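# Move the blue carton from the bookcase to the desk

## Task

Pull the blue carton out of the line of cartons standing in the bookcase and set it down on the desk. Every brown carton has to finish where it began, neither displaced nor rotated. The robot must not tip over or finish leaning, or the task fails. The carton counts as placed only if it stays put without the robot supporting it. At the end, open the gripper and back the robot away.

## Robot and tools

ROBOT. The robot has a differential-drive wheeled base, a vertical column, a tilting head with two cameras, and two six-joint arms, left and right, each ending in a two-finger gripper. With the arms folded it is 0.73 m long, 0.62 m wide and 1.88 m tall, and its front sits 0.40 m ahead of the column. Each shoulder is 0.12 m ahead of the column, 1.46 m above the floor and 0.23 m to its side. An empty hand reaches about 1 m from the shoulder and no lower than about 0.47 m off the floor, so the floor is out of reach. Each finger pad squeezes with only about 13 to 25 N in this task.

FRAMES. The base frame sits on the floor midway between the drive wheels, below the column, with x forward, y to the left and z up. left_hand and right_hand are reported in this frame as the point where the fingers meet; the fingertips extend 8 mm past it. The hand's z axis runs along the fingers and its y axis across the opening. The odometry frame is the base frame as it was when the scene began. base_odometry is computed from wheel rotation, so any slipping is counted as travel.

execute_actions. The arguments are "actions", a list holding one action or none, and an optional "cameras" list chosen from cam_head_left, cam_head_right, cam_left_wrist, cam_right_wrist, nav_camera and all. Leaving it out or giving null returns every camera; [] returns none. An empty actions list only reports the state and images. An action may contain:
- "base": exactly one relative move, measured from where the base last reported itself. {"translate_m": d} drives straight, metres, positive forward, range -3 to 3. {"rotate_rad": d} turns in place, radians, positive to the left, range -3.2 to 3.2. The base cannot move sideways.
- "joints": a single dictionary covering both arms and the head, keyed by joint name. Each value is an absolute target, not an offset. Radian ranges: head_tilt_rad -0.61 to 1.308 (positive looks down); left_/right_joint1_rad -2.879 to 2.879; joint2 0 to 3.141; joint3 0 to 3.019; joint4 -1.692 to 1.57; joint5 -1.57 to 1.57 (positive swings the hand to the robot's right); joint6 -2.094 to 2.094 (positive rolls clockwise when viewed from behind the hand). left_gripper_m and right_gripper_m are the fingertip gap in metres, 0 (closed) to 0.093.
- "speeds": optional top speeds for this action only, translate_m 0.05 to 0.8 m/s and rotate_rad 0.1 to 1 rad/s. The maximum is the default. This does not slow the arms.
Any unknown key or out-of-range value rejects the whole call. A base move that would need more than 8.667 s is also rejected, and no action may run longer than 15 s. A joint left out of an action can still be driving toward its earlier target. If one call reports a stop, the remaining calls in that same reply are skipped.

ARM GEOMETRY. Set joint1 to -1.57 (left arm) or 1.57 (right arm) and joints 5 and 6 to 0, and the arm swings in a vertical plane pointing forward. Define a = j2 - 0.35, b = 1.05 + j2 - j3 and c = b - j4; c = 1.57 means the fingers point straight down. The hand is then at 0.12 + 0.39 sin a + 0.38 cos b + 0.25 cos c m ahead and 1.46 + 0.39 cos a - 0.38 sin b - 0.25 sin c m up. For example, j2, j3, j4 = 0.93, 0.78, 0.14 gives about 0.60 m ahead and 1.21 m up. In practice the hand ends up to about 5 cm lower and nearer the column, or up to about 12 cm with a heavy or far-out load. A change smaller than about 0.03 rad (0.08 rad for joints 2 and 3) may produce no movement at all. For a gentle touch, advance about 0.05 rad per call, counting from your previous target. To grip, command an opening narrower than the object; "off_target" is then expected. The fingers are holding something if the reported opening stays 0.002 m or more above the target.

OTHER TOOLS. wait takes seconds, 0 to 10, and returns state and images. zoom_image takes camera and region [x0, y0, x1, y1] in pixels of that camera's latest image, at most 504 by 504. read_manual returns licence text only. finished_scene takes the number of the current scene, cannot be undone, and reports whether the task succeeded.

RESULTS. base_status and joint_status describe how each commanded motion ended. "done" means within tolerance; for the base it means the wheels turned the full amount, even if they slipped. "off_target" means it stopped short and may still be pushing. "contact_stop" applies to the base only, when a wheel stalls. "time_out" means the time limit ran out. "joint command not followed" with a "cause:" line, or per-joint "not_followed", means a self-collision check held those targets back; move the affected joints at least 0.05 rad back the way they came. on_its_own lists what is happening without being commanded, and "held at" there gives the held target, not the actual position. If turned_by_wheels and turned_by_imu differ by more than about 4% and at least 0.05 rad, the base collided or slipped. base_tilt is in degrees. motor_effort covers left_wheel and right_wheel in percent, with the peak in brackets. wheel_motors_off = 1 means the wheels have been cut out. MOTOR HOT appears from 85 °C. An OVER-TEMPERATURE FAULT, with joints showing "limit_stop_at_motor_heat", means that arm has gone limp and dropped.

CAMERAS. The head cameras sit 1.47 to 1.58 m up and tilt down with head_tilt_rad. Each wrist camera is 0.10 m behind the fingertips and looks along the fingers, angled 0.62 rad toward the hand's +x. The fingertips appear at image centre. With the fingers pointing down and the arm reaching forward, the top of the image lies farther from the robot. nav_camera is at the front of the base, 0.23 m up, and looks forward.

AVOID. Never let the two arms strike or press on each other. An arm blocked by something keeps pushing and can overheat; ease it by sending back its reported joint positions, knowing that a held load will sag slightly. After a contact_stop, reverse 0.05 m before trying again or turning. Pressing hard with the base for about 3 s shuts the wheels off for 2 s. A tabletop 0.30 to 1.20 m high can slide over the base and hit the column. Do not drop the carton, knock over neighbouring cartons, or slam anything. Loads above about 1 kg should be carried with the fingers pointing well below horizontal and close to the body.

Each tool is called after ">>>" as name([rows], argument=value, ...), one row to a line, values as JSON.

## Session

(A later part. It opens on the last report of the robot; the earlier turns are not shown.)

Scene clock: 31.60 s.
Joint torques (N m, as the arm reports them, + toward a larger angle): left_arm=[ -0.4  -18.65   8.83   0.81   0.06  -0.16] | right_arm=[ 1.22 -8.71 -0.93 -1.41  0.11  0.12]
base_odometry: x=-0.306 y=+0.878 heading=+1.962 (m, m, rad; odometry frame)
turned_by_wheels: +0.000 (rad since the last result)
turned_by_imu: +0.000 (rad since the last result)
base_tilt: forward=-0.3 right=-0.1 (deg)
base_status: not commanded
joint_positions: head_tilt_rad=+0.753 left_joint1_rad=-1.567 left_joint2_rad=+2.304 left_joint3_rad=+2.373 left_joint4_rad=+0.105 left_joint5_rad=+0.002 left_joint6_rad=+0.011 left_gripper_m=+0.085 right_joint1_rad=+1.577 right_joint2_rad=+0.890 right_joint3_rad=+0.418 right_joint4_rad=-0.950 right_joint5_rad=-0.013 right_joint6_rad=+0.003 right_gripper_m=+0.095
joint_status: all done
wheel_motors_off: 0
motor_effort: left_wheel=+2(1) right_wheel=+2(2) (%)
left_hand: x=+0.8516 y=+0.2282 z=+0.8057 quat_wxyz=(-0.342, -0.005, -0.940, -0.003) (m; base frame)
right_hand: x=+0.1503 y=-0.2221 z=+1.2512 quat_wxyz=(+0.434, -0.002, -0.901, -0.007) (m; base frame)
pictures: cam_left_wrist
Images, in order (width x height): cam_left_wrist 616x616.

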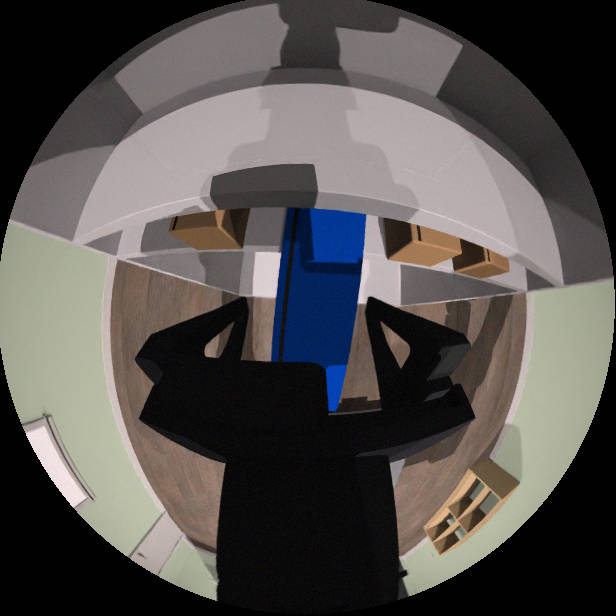

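>>> execute_actions([
  {"joints":{"left_joint2_rad":2.35}},
], cameras=["cam_left_wrist"])

>>> execute_actions([
  {"joints":{"left_gripper_m":0.02}},
], cameras=["cam_left_wrist"])

Scene clock: 32.47 s.
Joint torques (N m, as the arm reports them, + toward a larger angle): left_arm=[ -0.37 -17.76   8.7    0.77   0.06  -0.16] | right_arm=[ 1.13 -8.73 -0.92 -1.43  0.12  0.12]
base_odometry: x=-0.306 y=+0.878 heading=+1.962 (m, m, rad; odometry frame)
turned_by_wheels: +0.000 (rad since the last result)
turned_by_imu: +0.000 (rad since the last result)
base_tilt: forward=-0.3 right=-0.2 (deg)
base_status: not commanded
joint_positions: head_tilt_rad=+0.753 left_joint1_rad=-1.567 left_joint2_rad=+2.324 left_joint3_rad=+2.373 left_joint4_rad=+0.105 left_joint5_rad=+0.002 left_joint6_rad=+0.011 left_gripper_m=+0.085 right_joint1_rad=+1.577 right_joint2_rad=+0.890 right_joint3_rad=+0.418 right_joint4_rad=-0.950 right_joint5_rad=-0.013 right_joint6_rad=+0.003 right_gripper_m=+0.095
joint_status: all done
wheel_motors_off: 0
motor_effort: left_wheel=+2(2) right_wheel=+2(2) (%)
left_hand: x=+0.8385 y=+0.2282 z=+0.7914 quat_wxyz=(-0.333, -0.005, -0.943, -0.003) (m; base frame)
right_hand: x=+0.1503 y=-0.2221 z=+1.2512 quat_wxyz=(+0.434, -0.002, -0.901, -0.007) (m; base frame)
pictures: cam_left_wrist
Images, in order (width x height): cam_left_wrist 616x616.

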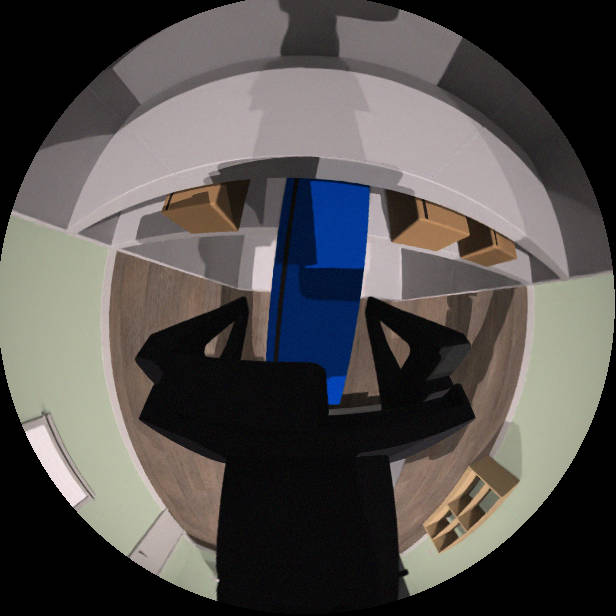

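Scene clock: 33.10 s.
Joint torques (N m, as the arm reports them, + toward a larger angle): left_arm=[ -0.45 -17.81   8.66   0.76   0.07  -0.16] | right_arm=[ 1.16 -8.66 -0.95 -1.42  0.11  0.12]
base_odometry: x=-0.306 y=+0.878 heading=+1.962 (m, m, rad; odometry frame)
turned_by_wheels: +0.000 (rad since the last result)
turned_by_imu: +0.000 (rad since the last result)
base_tilt: forward=-0.2 right=+0.1 (deg)
base_status: not commanded
joint_positions: head_tilt_rad=+0.753 left_joint1_rad=-1.567 left_joint2_rad=+2.324 left_joint3_rad=+2.373 left_joint4_rad=+0.105 left_joint5_rad=+0.001 left_joint6_rad=+0.011 left_gripper_m=+0.061 right_joint1_rad=+1.577 right_joint2_rad=+0.890 right_joint3_rad=+0.418 right_joint4_rad=-0.950 right_joint5_rad=-0.013 right_joint6_rad=+0.003 right_gripper_m=+0.095
joint_status: left_gripper_m off_target (ended at +0.061, target +0.020)
wheel_motors_off: 0
motor_effort: left_wheel=+2(4) right_wheel=+2(2) (%)
left_hand: x=+0.8385 y=+0.2282 z=+0.7914 quat_wxyz=(-0.333, -0.005, -0.943, -0.003) (m; base frame)
right_hand: x=+0.1503 y=-0.2221 z=+1.2512 quat_wxyz=(+0.434, -0.002, -0.901, -0.007) (m; base frame)
pictures: cam_left_wrist
Images, in order (width x height): cam_left_wrist 616x616.

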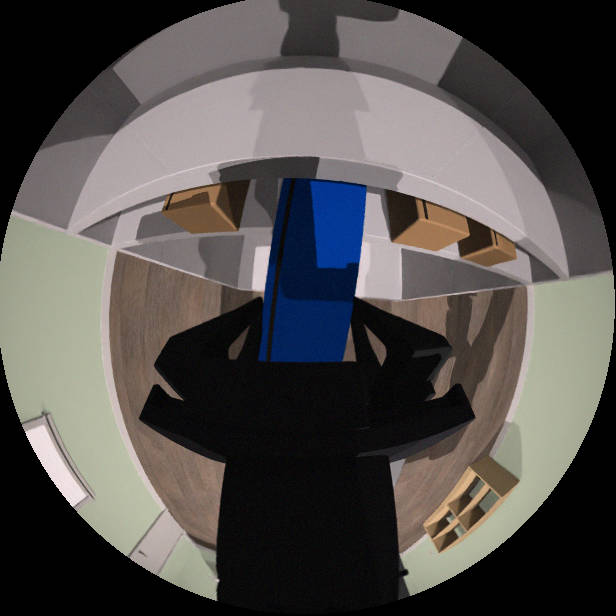

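Gripped. Pull out.

>>> execute_actions([
  {"base":{"translate_m":-0.12},"speeds":{"translate_m":0.05}},
], cameras=["cam_left_wrist"])

>>> execute_actions([
  {"base":{"translate_m":-0.12},"speeds":{"translate_m":0.05}},
], cameras=["cam_left_wrist","cam_head_left"])

Scene clock: 37.07 s.
Joint torques (N m, as the arm reports them, + toward a larger angle): left_arm=[ -0.22 -18.12   8.58   0.74   0.07  -0.16] | right_arm=[ 1.21 -8.55 -0.79 -1.4   0.12  0.12]
base_odometry: x=-0.260 y=+0.767 heading=+1.963 (m, m, rad; odometry frame)
turned_by_wheels: +0.001 (rad since the last result)
turned_by_imu: +0.000 (rad since the last result)
base_tilt: forward=+0.1 right=+0.0 (deg)
base_status: done
joint_positions: head_tilt_rad=+0.753 left_joint1_rad=-1.567 left_joint2_rad=+2.328 left_joint3_rad=+2.373 left_joint4_rad=+0.105 left_joint5_rad=+0.001 left_joint6_rad=+0.011 left_gripper_m=+0.061 right_joint1_rad=+1.577 right_joint2_rad=+0.890 right_joint3_rad=+0.416 right_joint4_rad=-0.950 right_joint5_rad=-0.013 right_joint6_rad=+0.003 right_gripper_m=+0.095
joint_status: not commanded
wheel_motors_off: 0
motor_effort: left_wheel=+2(50) right_wheel=-1(50) (%)
left_hand: x=+0.8357 y=+0.2282 z=+0.7884 quat_wxyz=(-0.331, -0.005, -0.944, -0.003) (m; base frame)
right_hand: x=+0.1493 y=-0.2221 z=+1.2515 quat_wxyz=(+0.435, -0.002, -0.900, -0.007) (m; base frame)
pictures: cam_left_wrist
Images, in order (width x height): cam_left_wrist 616x616.

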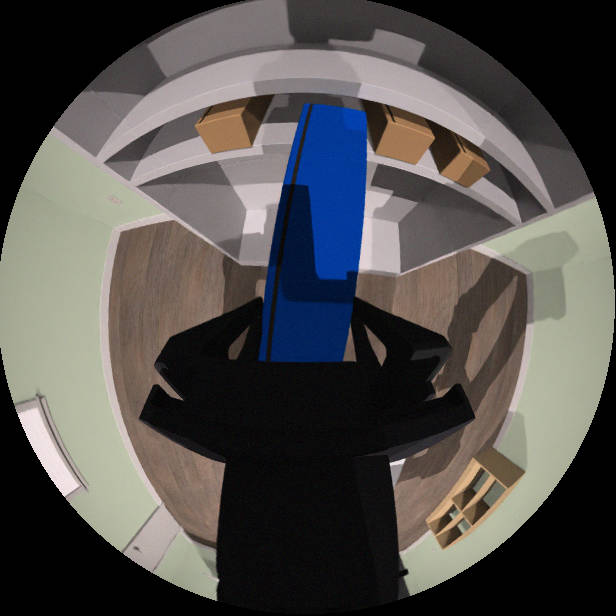

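Scene clock: 40.30 s.
Joint torques (N m, as the arm reports them, + toward a larger angle): left_arm=[ -0.75 -18.29   8.61   0.74   0.06  -0.16] | right_arm=[ 1.14 -8.25 -0.69 -1.45  0.11  0.12]
base_odometry: x=-0.214 y=+0.656 heading=+1.964 (m, m, rad; odometry frame)
turned_by_wheels: +0.001 (rad since the last result)
turned_by_imu: +0.000 (rad since the last result)
base_tilt: forward=-0.3 right=+0.0 (deg)
base_status: done
joint_positions: head_tilt_rad=+0.753 left_joint1_rad=-1.567 left_joint2_rad=+2.332 left_joint3_rad=+2.373 left_joint4_rad=+0.105 left_joint5_rad=+0.001 left_joint6_rad=+0.011 left_gripper_m=+0.061 right_joint1_rad=+1.577 right_joint2_rad=+0.889 right_joint3_rad=+0.416 right_joint4_rad=-0.950 right_joint5_rad=-0.013 right_joint6_rad=+0.003 right_gripper_m=+0.095
joint_status: not commanded
wheel_motors_off: 0
motor_effort: left_wheel=+2(49) right_wheel=-1(32) (%)
left_hand: x=+0.8334 y=+0.2283 z=+0.7859 quat_wxyz=(-0.329, -0.005, -0.944, -0.003) (m; base frame)
right_hand: x=+0.1493 y=-0.2221 z=+1.2515 quat_wxyz=(+0.435, -0.002, -0.900, -0.007) (m; base frame)
pictures: cam_head_left, cam_left_wrist
Images, in order (width x height): cam_head_left 672x504, cam_left_wrist 616x616.

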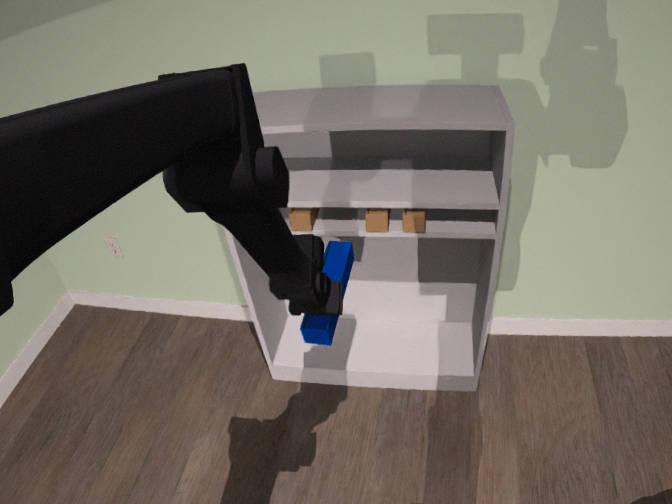

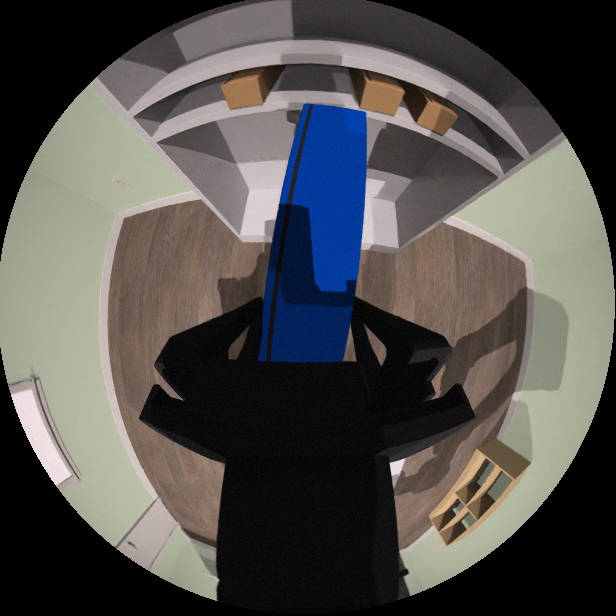

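>>> execute_actions([
  {"base":{"translate_m":-0.35},"speeds":{"translate_m":0.3},"joints":{"left_joint2_rad":2.0,"left_joint3_rad":1.95,"left_joint4_rad":0.2}},
], cameras=[])

>>> execute_actions([
  {"base":{"rotate_rad":2.6},"speeds":{"rotate_rad":0.5},"joints":{"left_joint2_rad":1.75,"left_joint3_rad":1.55,"left_joint4_rad":0.35,"head_tilt_rad":0.5}},
], cameras=["cam_head_left","cam_head_right","cam_left_wrist","nav_camera"])

Scene clock: 42.97 s.
Joint torques (N m, as the arm reports them, + toward a larger angle): left_arm=[ -0.53 -18.77   5.89   1.46   0.07  -0.16] | right_arm=[ 1.15 -8.79 -0.95 -1.45  0.11  0.12]
base_odometry: x=-0.080 y=+0.333 heading=+1.965 (m, m, rad; odometry frame)
turned_by_wheels: +0.001 (rad since the last result)
turned_by_imu: -0.001 (rad since the last result)
base_tilt: forward=-0.1 right=-0.1 (deg)
base_status: done
joint_positions: head_tilt_rad=+0.753 left_joint1_rad=-1.567 left_joint2_rad=+1.982 left_joint3_rad=+1.949 left_joint4_rad=+0.186 left_joint5_rad=+0.001 left_joint6_rad=+0.011 left_gripper_m=+0.061 right_joint1_rad=+1.577 right_joint2_rad=+0.889 right_joint3_rad=+0.416 right_joint4_rad=-0.950 right_joint5_rad=-0.013 right_joint6_rad=+0.003 right_gripper_m=+0.095
joint_status: all done
wheel_motors_off: 0
motor_effort: left_wheel=+2(42) right_wheel=-1(30) (%)
left_hand: x=+0.8415 y=+0.2279 z=+0.9022 quat_wxyz=(-0.332, -0.005, -0.943, -0.003) (m; base frame)
right_hand: x=+0.1493 y=-0.2221 z=+1.2515 quat_wxyz=(+0.435, -0.002, -0.900, -0.007) (m; base frame)
pictures: none
No camera images: the call's "cameras" was empty. Leave "cameras" out to get every camera's image.

Scene clock: 49.17 s.
Joint torques (N m, as the arm reports them, + toward a larger angle): left_arm=[ -0.18 -17.84   4.31   1.54   0.07  -0.16] | right_arm=[ 1.16 -8.73 -0.8  -1.38  0.11  0.12]
base_odometry: x=-0.080 y=+0.333 heading=-1.719 (m, m, rad; odometry frame)
turned_by_wheels: +2.600 (rad since the last result)
turned_by_imu: +2.630 (rad since the last result)
base_tilt: forward=-0.1 right=-0.3 (deg)
base_status: done
joint_positions: head_tilt_rad=+0.518 left_joint1_rad=-1.569 left_joint2_rad=+1.740 left_joint3_rad=+1.551 left_joint4_rad=+0.334 left_joint5_rad=+0.001 left_joint6_rad=+0.011 left_gripper_m=+0.061 right_joint1_rad=+1.577 right_joint2_rad=+0.889 right_joint3_rad=+0.416 right_joint4_rad=-0.950 right_joint5_rad=-0.013 right_joint6_rad=+0.003 right_gripper_m=+0.095
joint_status: all done
wheel_motors_off: 0
motor_effort: left_wheel=-2(56) right_wheel=+2(42) (%)
left_hand: x=+0.7803 y=+0.2254 z=+0.9699 quat_wxyz=(-0.328, -0.005, -0.945, -0.002) (m; base frame)
right_hand: x=+0.1493 y=-0.2221 z=+1.2515 quat_wxyz=(+0.435, -0.002, -0.900, -0.007) (m; base frame)
pictures: cam_head_left, cam_head_right, cam_left_wrist, nav_camera
Images, in order (width x height): cam_head_left 672x504, cam_head_right 672x504, cam_left_wrist 616x616, nav_camera 672x504.

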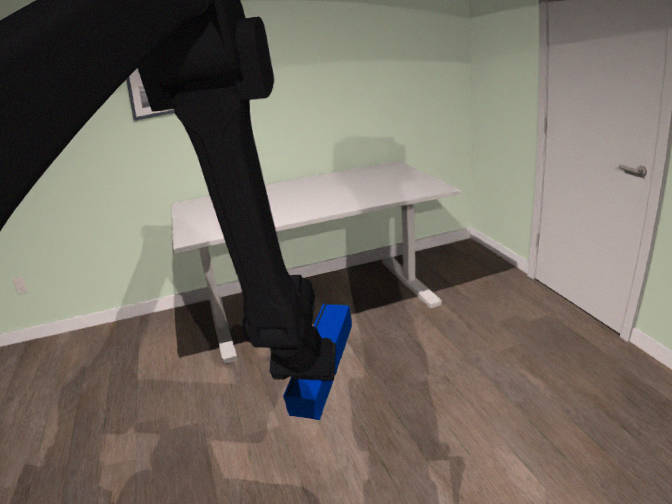

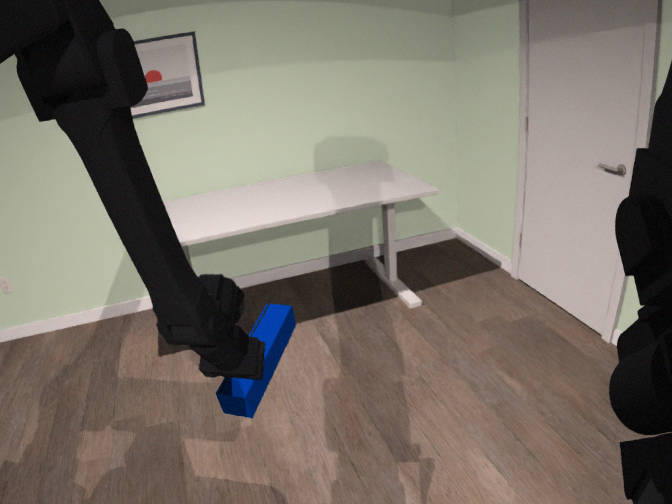

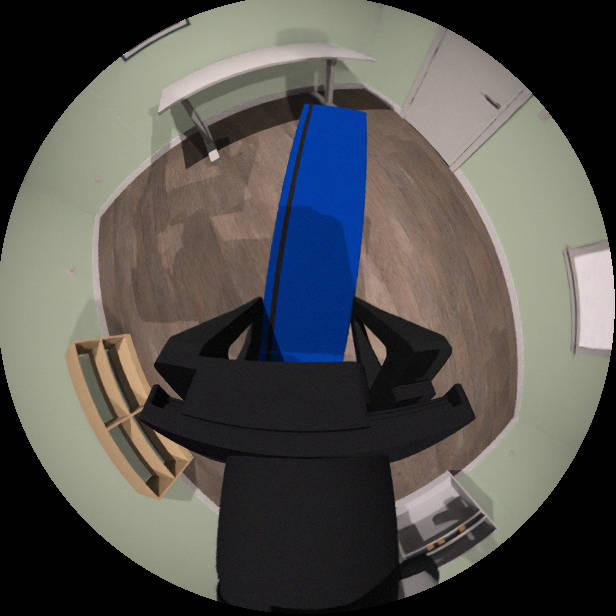

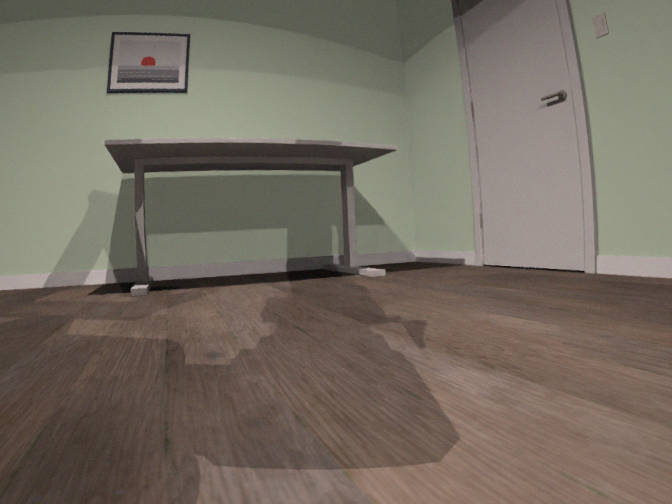

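>>> execute_actions([
  {"base":{"rotate_rad":0.2},"speeds":{"rotate_rad":0.5}},
], cameras=[])

>>> execute_actions([
  {"base":{"translate_m":1.2},"speeds":{"translate_m":0.5},"joints":{"head_tilt_rad":0.6}},
], cameras=["cam_head_left","cam_left_wrist"])

Scene clock: 50.77 s.
Joint torques (N m, as the arm reports them, + toward a larger angle): left_arm=[ -0.48 -17.43   4.39   1.5    0.08  -0.16] | right_arm=[ 1.22 -8.46 -0.75 -1.38  0.11  0.12]
base_odometry: x=-0.080 y=+0.333 heading=-1.519 (m, m, rad; odometry frame)
turned_by_wheels: +0.199 (rad since the last result)
turned_by_imu: +0.202 (rad since the last result)
base_tilt: forward=-0.2 right=+0.0 (deg)
base_status: done
joint_positions: head_tilt_rad=+0.518 left_joint1_rad=-1.569 left_joint2_rad=+1.740 left_joint3_rad=+1.551 left_joint4_rad=+0.334 left_joint5_rad=+0.001 left_joint6_rad=+0.011 left_gripper_m=+0.061 right_joint1_rad=+1.577 right_joint2_rad=+0.889 right_joint3_rad=+0.416 right_joint4_rad=-0.950 right_joint5_rad=-0.013 right_joint6_rad=+0.003 right_gripper_m=+0.095
joint_status: not commanded
wheel_motors_off: 0
motor_effort: left_wheel=-4(32) right_wheel=+2(24) (%)
left_hand: x=+0.7803 y=+0.2260 z=+0.9699 quat_wxyz=(-0.328, -0.005, -0.945, -0.002) (m; base frame)
right_hand: x=+0.1493 y=-0.2221 z=+1.2515 quat_wxyz=(+0.435, -0.002, -0.900, -0.007) (m; base frame)
pictures: none
No camera images: the call's "cameras" was empty. Leave "cameras" out to get every camera's image.

Scene clock: 54.70 s.
Joint torques (N m, as the arm reports them, + toward a larger angle): left_arm=[ -0.43 -17.75   4.64   1.5    0.08  -0.16] | right_arm=[ 1.16 -8.72 -0.76 -1.4   0.12  0.12]
base_odometry: x=-0.017 y=-0.866 heading=-1.519 (m, m, rad; odometry frame)
turned_by_wheels: +0.001 (rad since the last result)
turned_by_imu: +0.001 (rad since the last result)
base_tilt: forward=-0.2 right=-0.1 (deg)
base_status: done
joint_positions: head_tilt_rad=+0.604 left_joint1_rad=-1.569 left_joint2_rad=+1.740 left_joint3_rad=+1.548 left_joint4_rad=+0.334 left_joint5_rad=+0.001 left_joint6_rad=+0.011 left_gripper_m=+0.061 right_joint1_rad=+1.577 right_joint2_rad=+0.889 right_joint3_rad=+0.417 right_joint4_rad=-0.950 right_joint5_rad=-0.013 right_joint6_rad=+0.003 right_gripper_m=+0.095
joint_status: all done
wheel_motors_off: 0
motor_effort: left_wheel=+1(71) right_wheel=-1(46) (%)
left_hand: x=+0.7790 y=+0.2260 z=+0.9693 quat_wxyz=(-0.327, -0.005, -0.945, -0.002) (m; base frame)
right_hand: x=+0.1499 y=-0.2221 z=+1.2513 quat_wxyz=(+0.435, -0.002, -0.901, -0.007) (m; base frame)
pictures: cam_head_left, cam_left_wrist
Images, in order (width x height): cam_head_left 672x504, cam_left_wrist 616x616.

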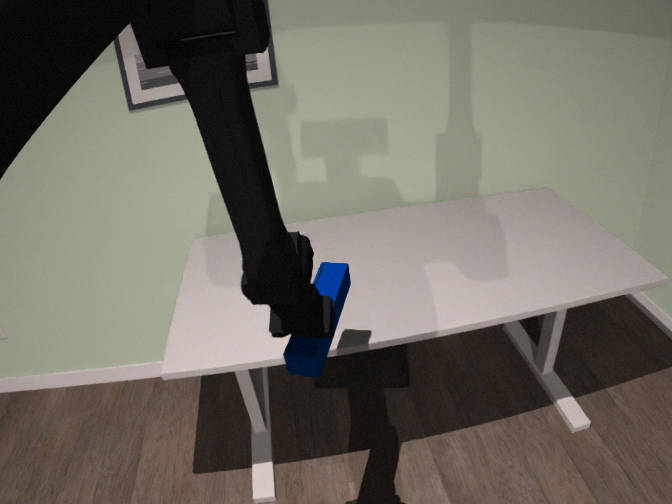

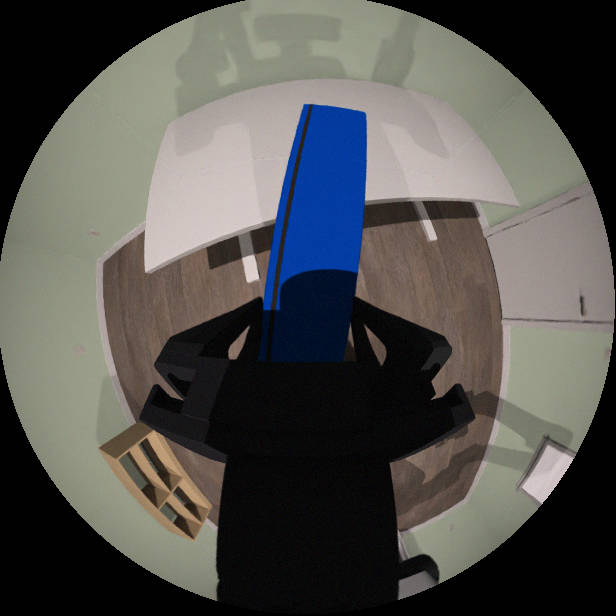

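>>> execute_actions([
  {"base":{"rotate_rad":-0.12},"speeds":{"rotate_rad":0.4}},
], cameras=[])

>>> execute_actions([
  {"base":{"translate_m":0.5},"speeds":{"translate_m":0.3}},
], cameras=["cam_head_left","cam_left_wrist"])

Scene clock: 55.87 s.
Joint torques (N m, as the arm reports them, + toward a larger angle): left_arm=[ -0.28 -17.68   4.59   1.52   0.08  -0.16] | right_arm=[ 1.28 -8.83 -0.87 -1.39  0.11  0.12]
base_odometry: x=-0.017 y=-0.866 heading=-1.637 (m, m, rad; odometry frame)
turned_by_wheels: -0.119 (rad since the last result)
turned_by_imu: -0.118 (rad since the last result)
base_tilt: forward=-0.3 right=-0.2 (deg)
base_status: done
joint_positions: head_tilt_rad=+0.604 left_joint1_rad=-1.569 left_joint2_rad=+1.740 left_joint3_rad=+1.548 left_joint4_rad=+0.334 left_joint5_rad=+0.001 left_joint6_rad=+0.011 left_gripper_m=+0.061 right_joint1_rad=+1.577 right_joint2_rad=+0.889 right_joint3_rad=+0.417 right_joint4_rad=-0.950 right_joint5_rad=-0.013 right_joint6_rad=+0.003 right_gripper_m=+0.095
joint_status: not commanded
wheel_motors_off: 0
motor_effort: left_wheel=-1(48) right_wheel=-1(41) (%)
left_hand: x=+0.7790 y=+0.2254 z=+0.9693 quat_wxyz=(-0.327, -0.005, -0.945, -0.002) (m; base frame)
right_hand: x=+0.1499 y=-0.2221 z=+1.2513 quat_wxyz=(+0.435, -0.002, -0.901, -0.007) (m; base frame)
pictures: none
No camera images: the call's "cameras" was empty. Leave "cameras" out to get every camera's image.

Scene clock: 58.73 s.
Joint torques (N m, as the arm reports them, + toward a larger angle): left_arm=[ -0.38 -17.68   4.77   1.54   0.08  -0.16] | right_arm=[ 1.13 -8.05 -0.92 -1.41  0.11  0.13]
base_odometry: x=-0.051 y=-1.365 heading=-1.638 (m, m, rad; odometry frame)
turned_by_wheels: -0.001 (rad since the last result)
turned_by_imu: -0.001 (rad since the last result)
base_tilt: forward=+0.0 right=-0.1 (deg)
base_status: done
joint_positions: head_tilt_rad=+0.604 left_joint1_rad=-1.569 left_joint2_rad=+1.740 left_joint3_rad=+1.547 left_joint4_rad=+0.334 left_joint5_rad=+0.001 left_joint6_rad=+0.011 left_gripper_m=+0.061 right_joint1_rad=+1.577 right_joint2_rad=+0.889 right_joint3_rad=+0.417 right_joint4_rad=-0.950 right_joint5_rad=-0.013 right_joint6_rad=+0.003 right_gripper_m=+0.095
joint_status: not commanded
wheel_motors_off: 0
motor_effort: left_wheel=-3(49) right_wheel=+0(54) (%)
left_hand: x=+0.7780 y=+0.2254 z=+0.9687 quat_wxyz=(-0.326, -0.005, -0.945, -0.002) (m; base frame)
right_hand: x=+0.1502 y=-0.2221 z=+1.2512 quat_wxyz=(+0.434, -0.002, -0.901, -0.007) (m; base frame)
pictures: cam_head_left, cam_left_wrist
Images, in order (width x height): cam_head_left 672x504, cam_left_wrist 616x616.

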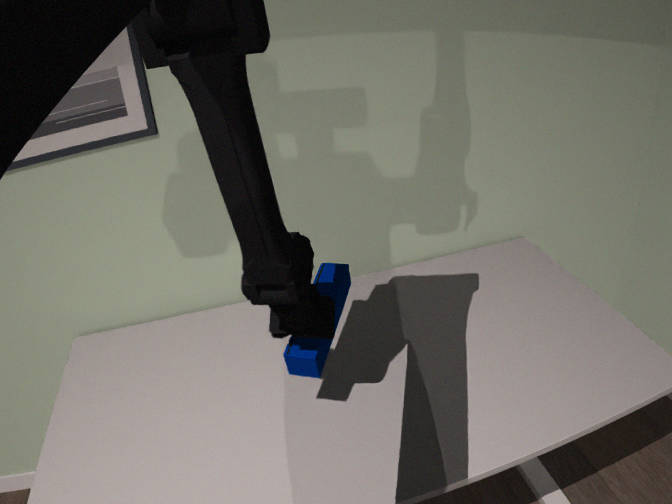

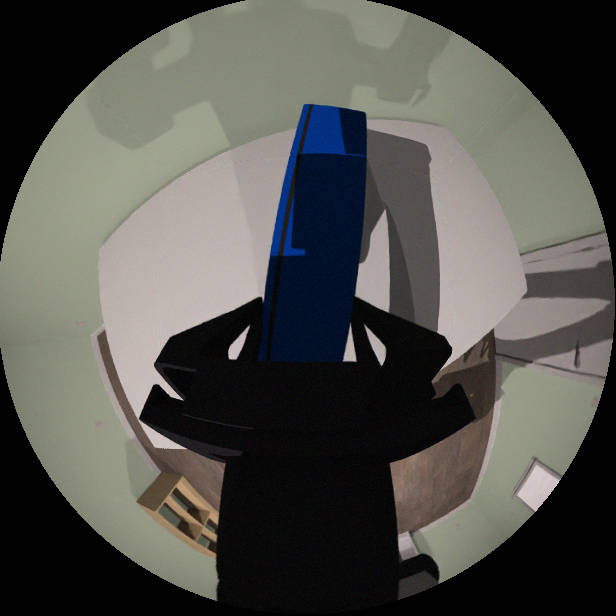

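Similar to scene 1's position. Lower in steps.

>>> execute_actions([
  {"joints":{"left_joint2_rad":2.0,"left_joint3_rad":1.85,"left_joint4_rad":0.3}},
], cameras=["cam_head_left","cam_left_wrist"])

Scene clock: 60.00 s.
Joint torques (N m, as the arm reports them, + toward a larger angle): left_arm=[ -0.3  -19.32   6.86   0.73   0.08  -0.16] | right_arm=[ 1.2  -8.72 -0.71 -1.35  0.12  0.12]
base_odometry: x=-0.051 y=-1.365 heading=-1.638 (m, m, rad; odometry frame)
turned_by_wheels: +0.000 (rad since the last result)
turned_by_imu: +0.000 (rad since the last result)
base_tilt: forward=-0.1 right=-0.2 (deg)
base_status: not commanded
joint_positions: head_tilt_rad=+0.604 left_joint1_rad=-1.569 left_joint2_rad=+2.011 left_joint3_rad=+1.820 left_joint4_rad=+0.305 left_joint5_rad=+0.001 left_joint6_rad=+0.011 left_gripper_m=+0.061 right_joint1_rad=+1.577 right_joint2_rad=+0.889 right_joint3_rad=+0.417 right_joint4_rad=-0.950 right_joint5_rad=-0.013 right_joint6_rad=+0.003 right_gripper_m=+0.095
joint_status: all done
wheel_motors_off: 0
motor_effort: left_wheel=-2(2) right_wheel=+1(1) (%)
left_hand: x=+0.7780 y=+0.2256 z=+0.8614 quat_wxyz=(-0.314, -0.005, -0.950, -0.002) (m; base frame)
right_hand: x=+0.1502 y=-0.2221 z=+1.2512 quat_wxyz=(+0.434, -0.002, -0.901, -0.007) (m; base frame)
pictures: cam_head_left, cam_left_wrist
Images, in order (width x height): cam_head_left 672x504, cam_left_wrist 616x616.

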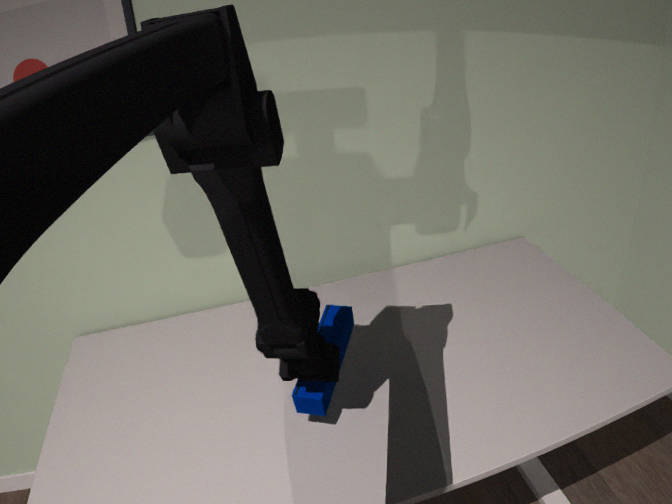

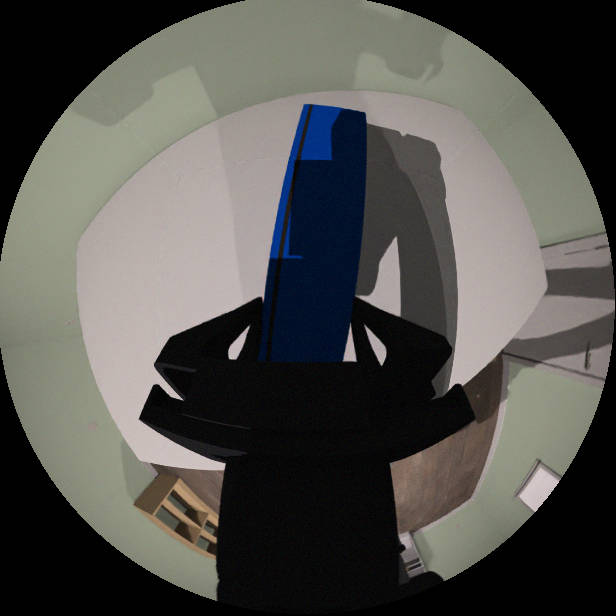

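>>> execute_actions([
  {"joints":{"left_joint2_rad":2.08,"left_joint3_rad":1.93}},
], cameras=["cam_head_left","cam_left_wrist"])

Scene clock: 60.83 s.
Joint torques (N m, as the arm reports them, + toward a larger angle): left_arm=[ -0.31 -17.24   6.77   0.74   0.08  -0.16] | right_arm=[ 1.2  -8.72 -0.92 -1.4   0.11  0.12]
base_odometry: x=-0.051 y=-1.365 heading=-1.638 (m, m, rad; odometry frame)
turned_by_wheels: +0.000 (rad since the last result)
turned_by_imu: +0.000 (rad since the last result)
base_tilt: forward=-0.1 right=-0.1 (deg)
base_status: not commanded
joint_positions: head_tilt_rad=+0.604 left_joint1_rad=-1.569 left_joint2_rad=+2.055 left_joint3_rad=+1.907 left_joint4_rad=+0.305 left_joint5_rad=+0.001 left_joint6_rad=+0.011 left_gripper_m=+0.061 right_joint1_rad=+1.577 right_joint2_rad=+0.889 right_joint3_rad=+0.417 right_joint4_rad=-0.950 right_joint5_rad=-0.013 right_joint6_rad=+0.003 right_gripper_m=+0.095
joint_status: all done
wheel_motors_off: 0
motor_effort: left_wheel=+0(1) right_wheel=+1(1) (%)
left_hand: x=+0.7997 y=+0.2256 z=+0.8565 quat_wxyz=(-0.334, -0.005, -0.943, -0.002) (m; base frame)
right_hand: x=+0.1502 y=-0.2221 z=+1.2512 quat_wxyz=(+0.434, -0.002, -0.901, -0.007) (m; base frame)
pictures: cam_head_left, cam_left_wrist
Images, in order (width x height): cam_head_left 672x504, cam_left_wrist 616x616.

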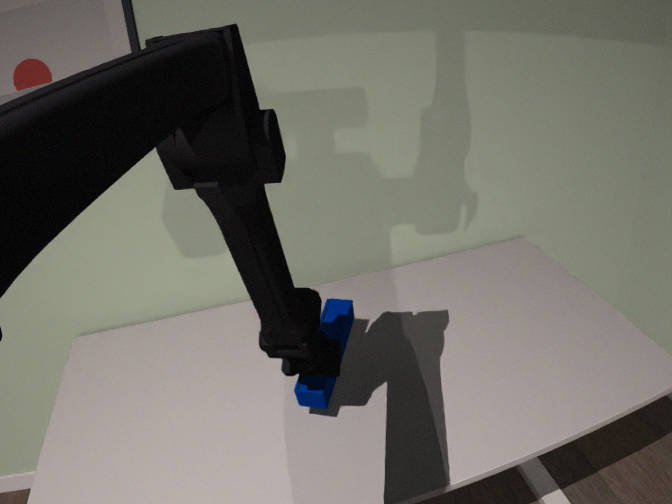

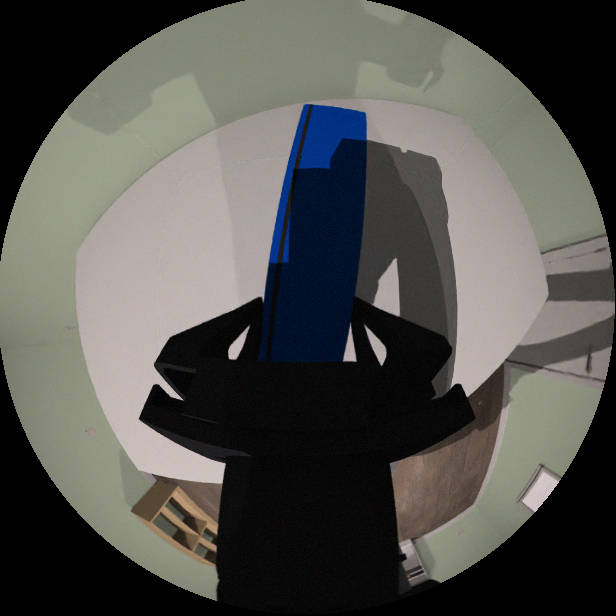

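>>> execute_actions([
  {"joints":{"left_joint2_rad":2.14}},
], cameras=["cam_head_left"])

Scene clock: 62.53 s.
Joint torques (N m, as the arm reports them, + toward a larger angle): left_arm=[ -0.38 -18.04   5.39   0.68   0.08  -0.16] | right_arm=[ 1.2  -8.65 -0.92 -1.4   0.12  0.11]
base_odometry: x=-0.051 y=-1.365 heading=-1.638 (m, m, rad; odometry frame)
turned_by_wheels: +0.000 (rad since the last result)
turned_by_imu: -0.001 (rad since the last result)
base_tilt: forward=-0.4 right=+0.0 (deg)
base_status: not commanded
joint_positions: head_tilt_rad=+0.604 left_joint1_rad=-1.569 left_joint2_rad=+2.139 left_joint3_rad=+1.913 left_joint4_rad=+0.305 left_joint5_rad=+0.001 left_joint6_rad=+0.011 left_gripper_m=+0.061 right_joint1_rad=+1.577 right_joint2_rad=+0.889 right_joint3_rad=+0.417 right_joint4_rad=-0.950 right_joint5_rad=-0.013 right_joint6_rad=+0.003 right_gripper_m=+0.095
joint_status: all done
wheel_motors_off: 0
motor_effort: left_wheel=+0(0) right_wheel=+1(1) (%)
left_hand: x=+0.7505 y=+0.2256 z=+0.8035 quat_wxyz=(-0.297, -0.005, -0.955, -0.002) (m; base frame)
right_hand: x=+0.1502 y=-0.2221 z=+1.2512 quat_wxyz=(+0.434, -0.002, -0.901, -0.007) (m; base frame)
pictures: cam_head_left
Images, in order (width x height): cam_head_left 672x504.

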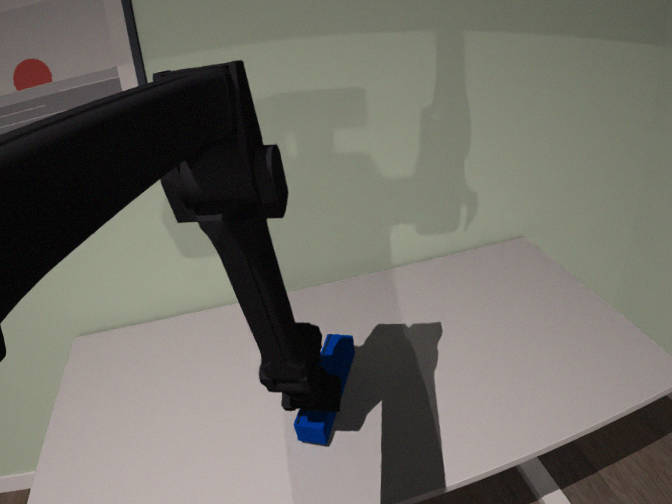

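>>> execute_actions([
  {"joints":{"left_gripper_m":0.09}},
], cameras=[])

>>> execute_actions([
  {"joints":{"left_joint2_rad":1.75,"left_joint3_rad":1.55,"left_joint4_rad":0.35}},
], cameras=[])

>>> execute_actions([
  {"base":{"translate_m":-0.5}},
], cameras=["cam_head_left","cam_right_wrist"])

Scene clock: 63.37 s.
Joint torques (N m, as the arm reports them, + toward a larger angle): left_arm=[ -0.29 -17.9    5.47   0.68   0.08  -0.16] | right_arm=[ 1.15 -8.68 -0.9  -1.4   0.11  0.12]
base_odometry: x=-0.051 y=-1.365 heading=-1.638 (m, m, rad; odometry frame)
turned_by_wheels: +0.000 (rad since the last result)
turned_by_imu: +0.000 (rad since the last result)
base_tilt: forward=-0.2 right=-0.2 (deg)
base_status: not commanded
joint_positions: head_tilt_rad=+0.604 left_joint1_rad=-1.569 left_joint2_rad=+2.139 left_joint3_rad=+1.913 left_joint4_rad=+0.305 left_joint5_rad=+0.001 left_joint6_rad=+0.011 left_gripper_m=+0.090 right_joint1_rad=+1.577 right_joint2_rad=+0.889 right_joint3_rad=+0.417 right_joint4_rad=-0.950 right_joint5_rad=-0.013 right_joint6_rad=+0.003 right_gripper_m=+0.095
joint_status: all done
wheel_motors_off: 0
motor_effort: left_wheel=-2(0) right_wheel=+1(1) (%)
left_hand: x=+0.7505 y=+0.2256 z=+0.8035 quat_wxyz=(-0.297, -0.005, -0.955, -0.002) (m; base frame)
right_hand: x=+0.1502 y=-0.2221 z=+1.2512 quat_wxyz=(+0.434, -0.002, -0.901, -0.007) (m; base frame)
pictures: none
No camera images: the call's "cameras" was empty. Leave "cameras" out to get every camera's image.

Scene clock: 64.67 s.
Joint torques (N m, as the arm reports them, + toward a larger angle): left_arm=[ -0.39 -16.9    4.26   1.34   0.08  -0.16] | right_arm=[ 1.22 -8.71 -0.91 -1.29  0.11  0.12]
base_odometry: x=-0.051 y=-1.365 heading=-1.638 (m, m, rad; odometry frame)
turned_by_wheels: +0.000 (rad since the last result)
turned_by_imu: +0.000 (rad since the last result)
base_tilt: forward=-0.2 right=-0.1 (deg)
base_status: not commanded
joint_positions: head_tilt_rad=+0.604 left_joint1_rad=-1.569 left_joint2_rad=+1.724 left_joint3_rad=+1.555 left_joint4_rad=+0.341 left_joint5_rad=+0.001 left_joint6_rad=+0.011 left_gripper_m=+0.090 right_joint1_rad=+1.577 right_joint2_rad=+0.889 right_joint3_rad=+0.417 right_joint4_rad=-0.950 right_joint5_rad=-0.013 right_joint6_rad=+0.003 right_gripper_m=+0.095
joint_status: all done
wheel_motors_off: 0
motor_effort: left_wheel=-3(1) right_wheel=+1(1) (%)
left_hand: x=+0.7914 y=+0.2254 z=+0.9827 quat_wxyz=(-0.341, -0.005, -0.940, -0.002) (m; base frame)
right_hand: x=+0.1502 y=-0.2221 z=+1.2512 quat_wxyz=(+0.434, -0.002, -0.901, -0.007) (m; base frame)
pictures: none
No camera images: the call's "cameras" was empty. Leave "cameras" out to get every camera's image.

Scene clock: 67.20 s.
Joint torques (N m, as the arm reports them, + toward a larger angle): left_arm=[ -0.4  -16.68   4.69   1.3    0.08  -0.16] | right_arm=[ 1.3  -8.68 -0.71 -1.31  0.11  0.12]
base_odometry: x=-0.017 y=-0.866 heading=-1.639 (m, m, rad; odometry frame)
turned_by_wheels: -0.001 (rad since the last result)
turned_by_imu: -0.002 (rad since the last result)
base_tilt: forward=-0.1 right=+0.0 (deg)
base_status: done
joint_positions: head_tilt_rad=+0.604 left_joint1_rad=-1.569 left_joint2_rad=+1.727 left_joint3_rad=+1.549 left_joint4_rad=+0.341 left_joint5_rad=+0.001 left_joint6_rad=+0.011 left_gripper_m=+0.090 right_joint1_rad=+1.577 right_joint2_rad=+0.889 right_joint3_rad=+0.415 right_joint4_rad=-0.950 right_joint5_rad=-0.013 right_joint6_rad=+0.003 right_gripper_m=+0.095
joint_status: not commanded
wheel_motors_off: 0
motor_effort: left_wheel=-2(42) right_wheel=+0(34) (%)
left_hand: x=+0.7868 y=+0.2254 z=+0.9790 quat_wxyz=(-0.336, -0.005, -0.942, -0.002) (m; base frame)
right_hand: x=+0.1487 y=-0.2221 z=+1.2517 quat_wxyz=(+0.436, -0.002, -0.900, -0.007) (m; base frame)
pictures: cam_head_left, cam_right_wrist
Images, in order (width x height): cam_head_left 672x504, cam_right_wrist 616x616.

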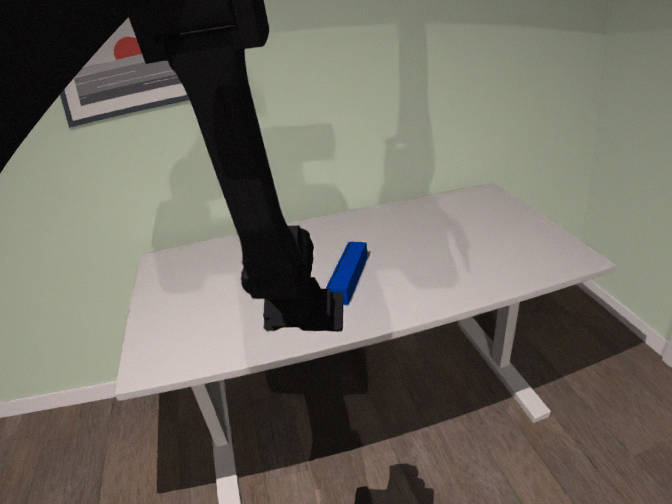

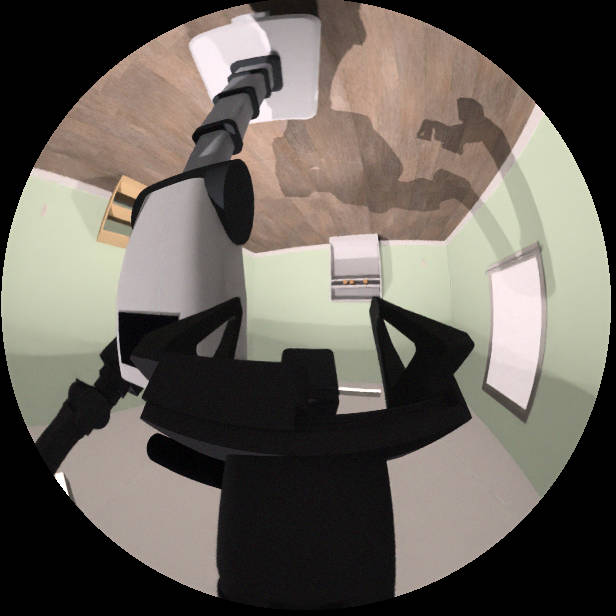

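>>> finished_scene(scene=2)

The scene is finished: the task was done.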